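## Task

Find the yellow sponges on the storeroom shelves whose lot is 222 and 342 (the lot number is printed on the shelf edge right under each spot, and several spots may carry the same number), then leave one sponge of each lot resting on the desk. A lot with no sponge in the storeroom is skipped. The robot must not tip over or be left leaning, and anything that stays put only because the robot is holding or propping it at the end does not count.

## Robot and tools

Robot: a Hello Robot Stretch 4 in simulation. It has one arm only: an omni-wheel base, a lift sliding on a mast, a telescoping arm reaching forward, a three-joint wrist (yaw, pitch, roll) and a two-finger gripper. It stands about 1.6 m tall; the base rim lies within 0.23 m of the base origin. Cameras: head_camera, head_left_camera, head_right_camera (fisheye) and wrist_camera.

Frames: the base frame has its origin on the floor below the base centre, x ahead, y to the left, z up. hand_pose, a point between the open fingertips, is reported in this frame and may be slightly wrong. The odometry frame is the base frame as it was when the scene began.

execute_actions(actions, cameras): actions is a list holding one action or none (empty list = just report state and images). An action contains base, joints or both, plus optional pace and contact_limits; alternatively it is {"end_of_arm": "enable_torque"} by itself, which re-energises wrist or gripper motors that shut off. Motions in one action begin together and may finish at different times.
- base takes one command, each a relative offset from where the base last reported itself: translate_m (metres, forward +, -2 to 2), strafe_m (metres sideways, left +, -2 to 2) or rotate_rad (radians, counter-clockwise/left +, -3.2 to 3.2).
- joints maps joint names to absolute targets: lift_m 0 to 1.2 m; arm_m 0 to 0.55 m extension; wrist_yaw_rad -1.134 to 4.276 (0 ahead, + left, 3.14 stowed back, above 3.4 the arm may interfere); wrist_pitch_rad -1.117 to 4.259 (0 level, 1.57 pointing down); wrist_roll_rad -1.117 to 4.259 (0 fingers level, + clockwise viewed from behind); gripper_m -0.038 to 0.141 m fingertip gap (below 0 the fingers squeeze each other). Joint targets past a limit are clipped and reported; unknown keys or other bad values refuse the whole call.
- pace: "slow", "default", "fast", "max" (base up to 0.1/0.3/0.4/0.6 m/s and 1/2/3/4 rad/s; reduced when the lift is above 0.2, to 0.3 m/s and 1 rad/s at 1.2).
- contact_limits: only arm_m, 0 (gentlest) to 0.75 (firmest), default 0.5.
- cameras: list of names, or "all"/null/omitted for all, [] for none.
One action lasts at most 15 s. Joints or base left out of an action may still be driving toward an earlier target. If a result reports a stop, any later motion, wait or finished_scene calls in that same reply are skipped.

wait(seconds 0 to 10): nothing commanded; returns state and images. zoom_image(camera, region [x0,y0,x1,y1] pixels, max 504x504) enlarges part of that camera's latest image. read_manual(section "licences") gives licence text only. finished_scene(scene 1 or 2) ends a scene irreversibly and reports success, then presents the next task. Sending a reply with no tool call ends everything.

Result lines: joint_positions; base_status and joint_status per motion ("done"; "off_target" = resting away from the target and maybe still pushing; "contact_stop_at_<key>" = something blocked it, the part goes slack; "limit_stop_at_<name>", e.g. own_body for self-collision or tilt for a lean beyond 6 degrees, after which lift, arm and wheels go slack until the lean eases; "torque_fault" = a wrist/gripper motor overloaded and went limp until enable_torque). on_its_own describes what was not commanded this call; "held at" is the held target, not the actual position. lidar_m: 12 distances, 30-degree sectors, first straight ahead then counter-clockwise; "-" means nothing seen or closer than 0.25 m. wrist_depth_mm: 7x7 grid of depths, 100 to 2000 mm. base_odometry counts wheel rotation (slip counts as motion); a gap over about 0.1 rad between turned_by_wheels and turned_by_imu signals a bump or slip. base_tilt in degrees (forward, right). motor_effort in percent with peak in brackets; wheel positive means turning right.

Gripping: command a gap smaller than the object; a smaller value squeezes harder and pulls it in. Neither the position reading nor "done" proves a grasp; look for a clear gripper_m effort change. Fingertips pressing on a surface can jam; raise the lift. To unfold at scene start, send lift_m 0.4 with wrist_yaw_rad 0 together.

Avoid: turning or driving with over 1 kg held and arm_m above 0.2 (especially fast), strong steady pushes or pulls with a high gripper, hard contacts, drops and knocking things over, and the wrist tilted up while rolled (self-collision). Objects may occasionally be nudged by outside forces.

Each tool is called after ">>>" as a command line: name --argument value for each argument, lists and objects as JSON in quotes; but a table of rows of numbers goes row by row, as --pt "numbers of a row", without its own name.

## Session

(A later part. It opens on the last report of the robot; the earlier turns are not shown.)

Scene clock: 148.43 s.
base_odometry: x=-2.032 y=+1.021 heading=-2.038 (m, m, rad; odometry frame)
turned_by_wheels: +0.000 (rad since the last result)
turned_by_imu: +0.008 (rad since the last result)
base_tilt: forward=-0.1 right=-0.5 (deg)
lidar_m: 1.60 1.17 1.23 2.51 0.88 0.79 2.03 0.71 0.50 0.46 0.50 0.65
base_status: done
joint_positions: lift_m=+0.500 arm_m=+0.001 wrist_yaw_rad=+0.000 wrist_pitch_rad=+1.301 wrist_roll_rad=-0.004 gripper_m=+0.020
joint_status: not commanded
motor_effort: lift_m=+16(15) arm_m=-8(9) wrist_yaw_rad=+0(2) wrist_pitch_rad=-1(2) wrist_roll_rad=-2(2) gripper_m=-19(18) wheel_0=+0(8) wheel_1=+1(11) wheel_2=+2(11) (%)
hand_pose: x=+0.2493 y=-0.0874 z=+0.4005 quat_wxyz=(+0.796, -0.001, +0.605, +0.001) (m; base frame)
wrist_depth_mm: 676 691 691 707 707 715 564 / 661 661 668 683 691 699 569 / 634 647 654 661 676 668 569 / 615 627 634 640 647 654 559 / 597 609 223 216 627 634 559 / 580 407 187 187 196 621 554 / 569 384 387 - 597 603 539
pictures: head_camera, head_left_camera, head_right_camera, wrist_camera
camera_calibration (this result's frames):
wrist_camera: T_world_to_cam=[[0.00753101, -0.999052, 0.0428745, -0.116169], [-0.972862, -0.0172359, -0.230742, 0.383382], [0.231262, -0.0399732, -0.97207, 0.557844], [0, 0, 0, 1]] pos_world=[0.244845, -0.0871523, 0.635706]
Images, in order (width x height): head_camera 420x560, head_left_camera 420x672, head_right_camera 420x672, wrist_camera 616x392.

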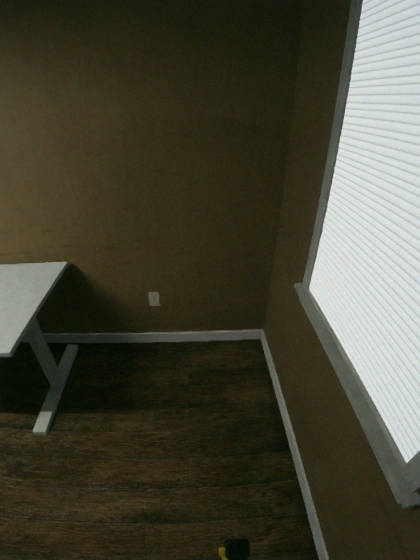

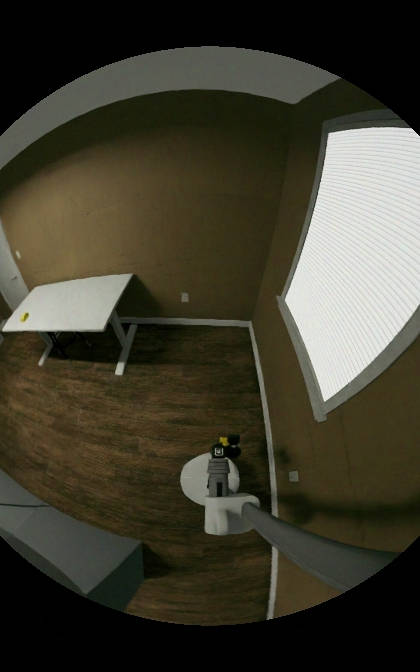

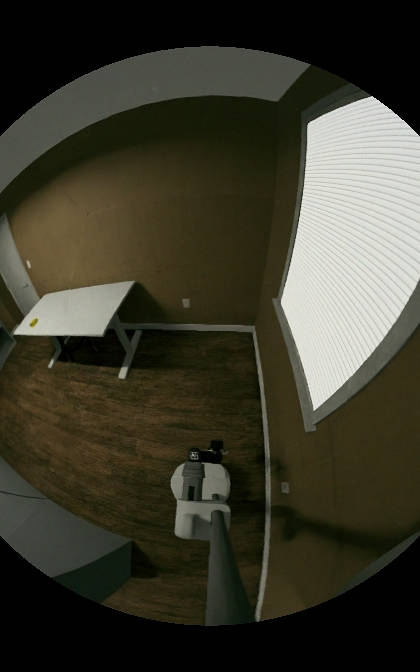

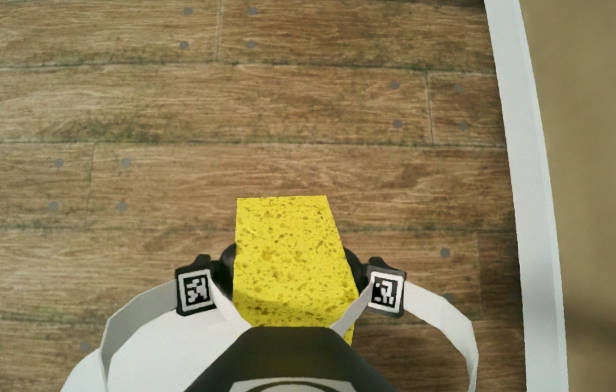

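>>> execute_actions --actions '[{"base":{"strafe_m":1.1},"joints":{"wrist_pitch_rad":0.45,"lift_m":0.82}}]' --cameras '["head_camera"]'

>>> execute_actions --actions '[{"base":{"translate_m":0.3},"joints":{"arm_m":0.32}}]' --cameras '["head_camera","wrist_camera"]'

Scene clock: 154.00 s.
base_odometry: x=-1.050 y=+0.525 heading=-2.038 (m, m, rad; odometry frame)
turned_by_wheels: +0.000 (rad since the last result)
turned_by_imu: +0.005 (rad since the last result)
base_tilt: forward=-0.1 right=-0.5 (deg)
lidar_m: 0.81 0.87 1.19 2.49 0.89 0.65 0.60 0.63 1.66 1.56 1.62 0.90
base_status: done
joint_positions: lift_m=+0.820 arm_m=+0.001 wrist_yaw_rad=+0.000 wrist_pitch_rad=+0.453 wrist_roll_rad=-0.004 gripper_m=+0.020
joint_status: all done
motor_effort: lift_m=+25(26) arm_m=-8(8) wrist_yaw_rad=-1(0) wrist_pitch_rad=-6(13) wrist_roll_rad=-1(2) gripper_m=-17(17) wheel_0=-1(9) wheel_1=+0(10) wheel_2=+1(3) (%)
hand_pose: x=+0.4318 y=-0.0874 z=+0.8717 quat_wxyz=(+0.974, -0.002, +0.224, +0.000) (m; base frame)
wrist_depth_mm: 1255 1255 1281 1281 1281 1281 1308 / 1160 1160 1205 1205 1366 1397 1366 / 759 768 788 798 946 1499 1537 / 878 1576 1576 676 1576 1618 1618 / 1430 1464 223 216 1618 1618 1618 / 1205 1205 187 187 196 1336 1366 / 1098 1098 1138 - 1182 1138 1160
pictures: head_camera
Images, in order (width x height): head_camera 420x560.

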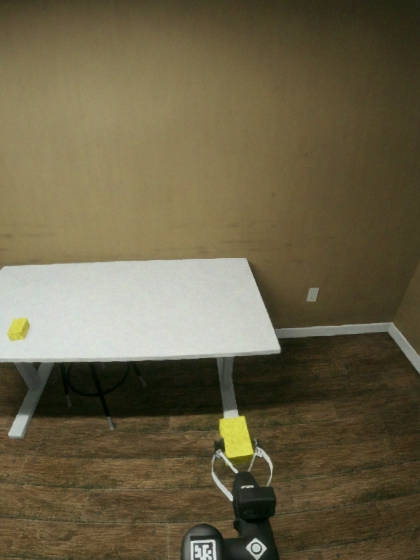

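Scene clock: 156.47 s.
base_odometry: x=-1.185 y=+0.257 heading=-2.037 (m, m, rad; odometry frame)
turned_by_wheels: +0.001 (rad since the last result)
turned_by_imu: +0.002 (rad since the last result)
base_tilt: forward=+0.0 right=-0.4 (deg)
lidar_m: 0.53 0.56 0.78 2.65 1.33 0.96 0.91 0.96 1.66 1.55 1.60 0.57
base_status: done
joint_positions: lift_m=+0.820 arm_m=+0.319 wrist_yaw_rad=+0.000 wrist_pitch_rad=+0.452 wrist_roll_rad=-0.004 gripper_m=+0.020
joint_status: all done
motor_effort: lift_m=+25(24) arm_m=+8(9) wrist_yaw_rad=-3(3) wrist_pitch_rad=-5(5) wrist_roll_rad=-3(2) gripper_m=-17(18) wheel_0=+3(7) wheel_1=+4(6) wheel_2=+2(11) (%)
hand_pose: x=+0.7490 y=-0.0874 z=+0.8717 quat_wxyz=(+0.975, -0.002, +0.224, +0.001) (m; base frame)
wrist_depth_mm: 691 699 715 723 723 732 732 / 741 750 759 778 778 778 778 / 768 768 768 788 831 854 854 / 564 569 585 591 603 917 917 / 449 455 223 216 480 976 1025 / 373 359 187 187 196 413 1138 / 327 324 338 - 347 336 1182
pictures: head_camera, wrist_camera
camera_calibration (this result's frames):
wrist_camera: T_world_to_cam=[[-0.0269695, -0.999056, 0.0340589, -0.106562], [-0.470101, -0.017393, -0.882441, 1.16976], [0.8822, -0.0398101, -0.469189, -0.0255712], [0, 0, 0, 1]] pos_world=[0.569591, -0.0871333, 1.02388]
Images, in order (width x height): head_camera 420x560, wrist_camera 616x392.

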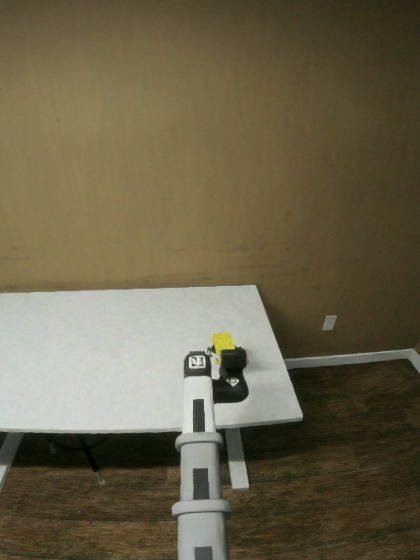

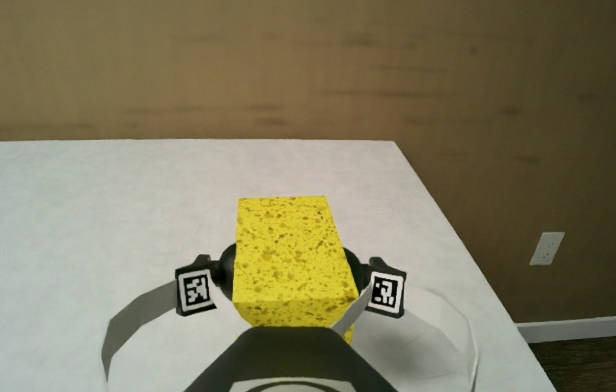

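On the table but near the right edge; shift left first.

>>> execute_actions --actions '[{"base":{"strafe_m":0.15},"joints":{"lift_m":0.73}}]' --cameras '[]'

>>> execute_actions --actions '[{"joints":{"lift_m":0.708}}]' --cameras '[]'

>>> execute_actions --actions '[{"joints":{"gripper_m":0.12}}]' --cameras '[]'

>>> execute_actions --actions '[{"joints":{"lift_m":0.82}}]' --cameras '[]'

>>> execute_actions --actions '[{"joints":{"arm_m":0},"pace":"fast"}]' --cameras '["head_camera"]'

Scene clock: 158.50 s.
base_odometry: x=-1.051 y=+0.190 heading=-2.037 (m, m, rad; odometry frame)
turned_by_wheels: +0.000 (rad since the last result)
turned_by_imu: +0.001 (rad since the last result)
base_tilt: forward=-0.1 right=-0.4 (deg)
lidar_m: 0.53 0.54 0.75 2.49 1.31 0.95 0.90 0.98 1.82 1.70 1.79 0.55
base_status: done
joint_positions: lift_m=+0.730 arm_m=+0.319 wrist_yaw_rad=+0.000 wrist_pitch_rad=+0.452 wrist_roll_rad=-0.004 gripper_m=+0.020
joint_status: all done
motor_effort: lift_m=+14(23) arm_m=+8(8) wrist_yaw_rad=-2(2) wrist_pitch_rad=-6(7) wrist_roll_rad=-1(2) gripper_m=-16(18) wheel_0=+0(10) wheel_1=+1(9) wheel_2=+0(1) (%)
hand_pose: x=+0.7490 y=-0.0874 z=+0.7826 quat_wxyz=(+0.975, -0.002, +0.224, +0.001) (m; base frame)
wrist_depth_mm: 699 707 715 715 723 732 741 / 723 741 741 759 768 778 778 / 530 539 539 554 574 591 842 / 394 404 410 415 424 436 442 / 315 322 224 216 338 340 345 / 260 251 187 187 195 279 279 / 229 227 236 - 244 236 -
pictures: none
No camera images: the call's "cameras" was empty. Leave "cameras" out to get every camera's image.

Scene clock: 159.33 s.
base_odometry: x=-1.051 y=+0.190 heading=-2.037 (m, m, rad; odometry frame)
turned_by_wheels: +0.000 (rad since the last result)
turned_by_imu: +0.000 (rad since the last result)
base_tilt: forward=-0.1 right=-0.4 (deg)
lidar_m: 0.53 0.55 0.75 2.49 1.32 0.96 0.91 0.94 1.82 1.71 1.78 0.55
base_status: not commanded
joint_positions: lift_m=+0.708 arm_m=+0.319 wrist_yaw_rad=+0.000 wrist_pitch_rad=+0.452 wrist_roll_rad=-0.004 gripper_m=+0.020
joint_status: all done
motor_effort: lift_m=+14(13) arm_m=+8(8) wrist_yaw_rad=-4(4) wrist_pitch_rad=-5(5) wrist_roll_rad=-1(2) gripper_m=-18(17) wheel_0=+0(0) wheel_1=+1(1) wheel_2=+0(0) (%)
hand_pose: x=+0.7490 y=-0.0874 z=+0.7606 quat_wxyz=(+0.975, -0.002, +0.224, +0.001) (m; base frame)
wrist_depth_mm: 699 699 707 723 732 723 732 / 715 723 750 750 750 778 788 / 477 484 488 500 512 535 820 / 353 359 368 370 379 387 394 / 283 289 224 216 301 306 307 / 233 225 187 186 196 251 250 / 205 204 212 - 218 212 -
pictures: none
No camera images: the call's "cameras" was empty. Leave "cameras" out to get every camera's image.

Scene clock: 161.20 s.
base_odometry: x=-1.051 y=+0.190 heading=-2.037 (m, m, rad; odometry frame)
turned_by_wheels: +0.000 (rad since the last result)
turned_by_imu: +0.001 (rad since the last result)
base_tilt: forward=+0.0 right=-0.4 (deg)
lidar_m: 0.52 0.55 0.76 2.51 1.30 0.93 0.91 0.95 1.82 1.70 1.76 0.56
base_status: not commanded
joint_positions: lift_m=+0.708 arm_m=+0.319 wrist_yaw_rad=+0.000 wrist_pitch_rad=+0.452 wrist_roll_rad=-0.004 gripper_m=+0.120
joint_status: all done
motor_effort: lift_m=+14(14) arm_m=+8(8) wrist_yaw_rad=-3(2) wrist_pitch_rad=-4(5) wrist_roll_rad=-2(2) gripper_m=-1(19) wheel_0=+0(0) wheel_1=+1(1) wheel_2=+0(0) (%)
hand_pose: x=+0.7490 y=-0.0874 z=+0.7606 quat_wxyz=(+0.975, -0.002, +0.224, +0.001) (m; base frame)
wrist_depth_mm: 699 707 707 732 723 732 741 / 723 723 741 750 759 778 778 / 480 480 488 500 512 535 820 / 355 359 366 375 379 387 394 / 281 286 282 227 301 304 307 / 234 225 204 198 233 251 251 / 205 204 213 - 219 212 -
pictures: none
No camera images: the call's "cameras" was empty. Leave "cameras" out to get every camera's image.

Scene clock: 162.70 s.
base_odometry: x=-1.051 y=+0.190 heading=-2.037 (m, m, rad; odometry frame)
turned_by_wheels: +0.000 (rad since the last result)
turned_by_imu: +0.001 (rad since the last result)
base_tilt: forward=-0.1 right=-0.4 (deg)
lidar_m: 0.53 0.55 0.76 2.48 1.33 0.94 0.89 0.95 1.83 1.71 1.79 0.54
base_status: not commanded
joint_positions: lift_m=+0.820 arm_m=+0.319 wrist_yaw_rad=+0.000 wrist_pitch_rad=+0.452 wrist_roll_rad=-0.004 gripper_m=+0.120
joint_status: all done
motor_effort: lift_m=+26(26) arm_m=+8(8) wrist_yaw_rad=-2(1) wrist_pitch_rad=-4(5) wrist_roll_rad=-2(0) gripper_m=-1(3) wheel_0=+0(0) wheel_1=+1(1) wheel_2=+0(0) (%)
hand_pose: x=+0.7490 y=-0.0874 z=+0.8717 quat_wxyz=(+0.975, -0.002, +0.224, +0.001) (m; base frame)
wrist_depth_mm: 691 707 715 723 732 732 732 / 741 759 759 768 778 778 778 / 778 778 798 798 809 831 854 / 559 574 580 591 603 615 931 / 445 455 466 473 477 484 488 / 373 364 364 334 373 402 399 / 327 325 336 - 345 336 347
pictures: none
No camera images: the call's "cameras" was empty. Leave "cameras" out to get every camera's image.

Scene clock: 164.43 s.
base_odometry: x=-1.051 y=+0.190 heading=-2.037 (m, m, rad; odometry frame)
turned_by_wheels: +0.000 (rad since the last result)
turned_by_imu: +0.001 (rad since the last result)
base_tilt: forward=-0.1 right=-0.5 (deg)
lidar_m: 0.51 0.54 0.77 2.50 1.29 0.94 0.91 0.96 1.81 1.70 1.78 0.56
base_status: not commanded
joint_positions: lift_m=+0.820 arm_m=+0.001 wrist_yaw_rad=+0.000 wrist_pitch_rad=+0.452 wrist_roll_rad=-0.004 gripper_m=+0.120
joint_status: all done
motor_effort: lift_m=+26(26) arm_m=-8(9) wrist_yaw_rad=-2(3) wrist_pitch_rad=-6(5) wrist_roll_rad=-1(3) gripper_m=+1(1) wheel_0=+0(0) wheel_1=+1(1) wheel_2=+0(0) (%)
hand_pose: x=+0.4318 y=-0.0875 z=+0.8716 quat_wxyz=(+0.975, -0.002, +0.224, +0.000) (m; base frame)
wrist_depth_mm: 976 991 991 1008 1008 1025 1042 / 1025 1025 1042 1060 1078 1078 1098 / 768 768 778 798 831 1160 1182 / 569 574 580 544 609 621 1308 / 452 455 469 477 480 488 512 / 402 402 410 415 427 1255 1255 / 1078 1078 1118 - 1118 1138 1160
pictures: head_camera
Images, in order (width x height): head_camera 420x560.

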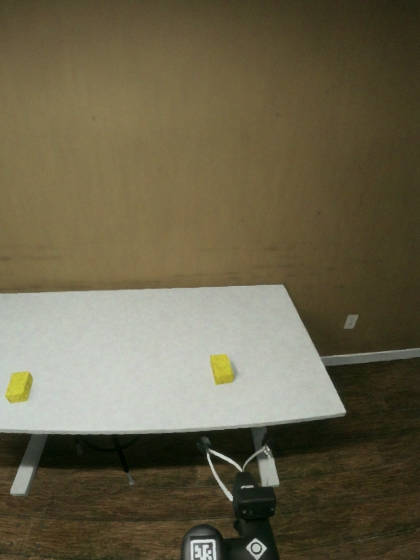

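>>> finished_scene --scene 1

The scene is finished: the task was done.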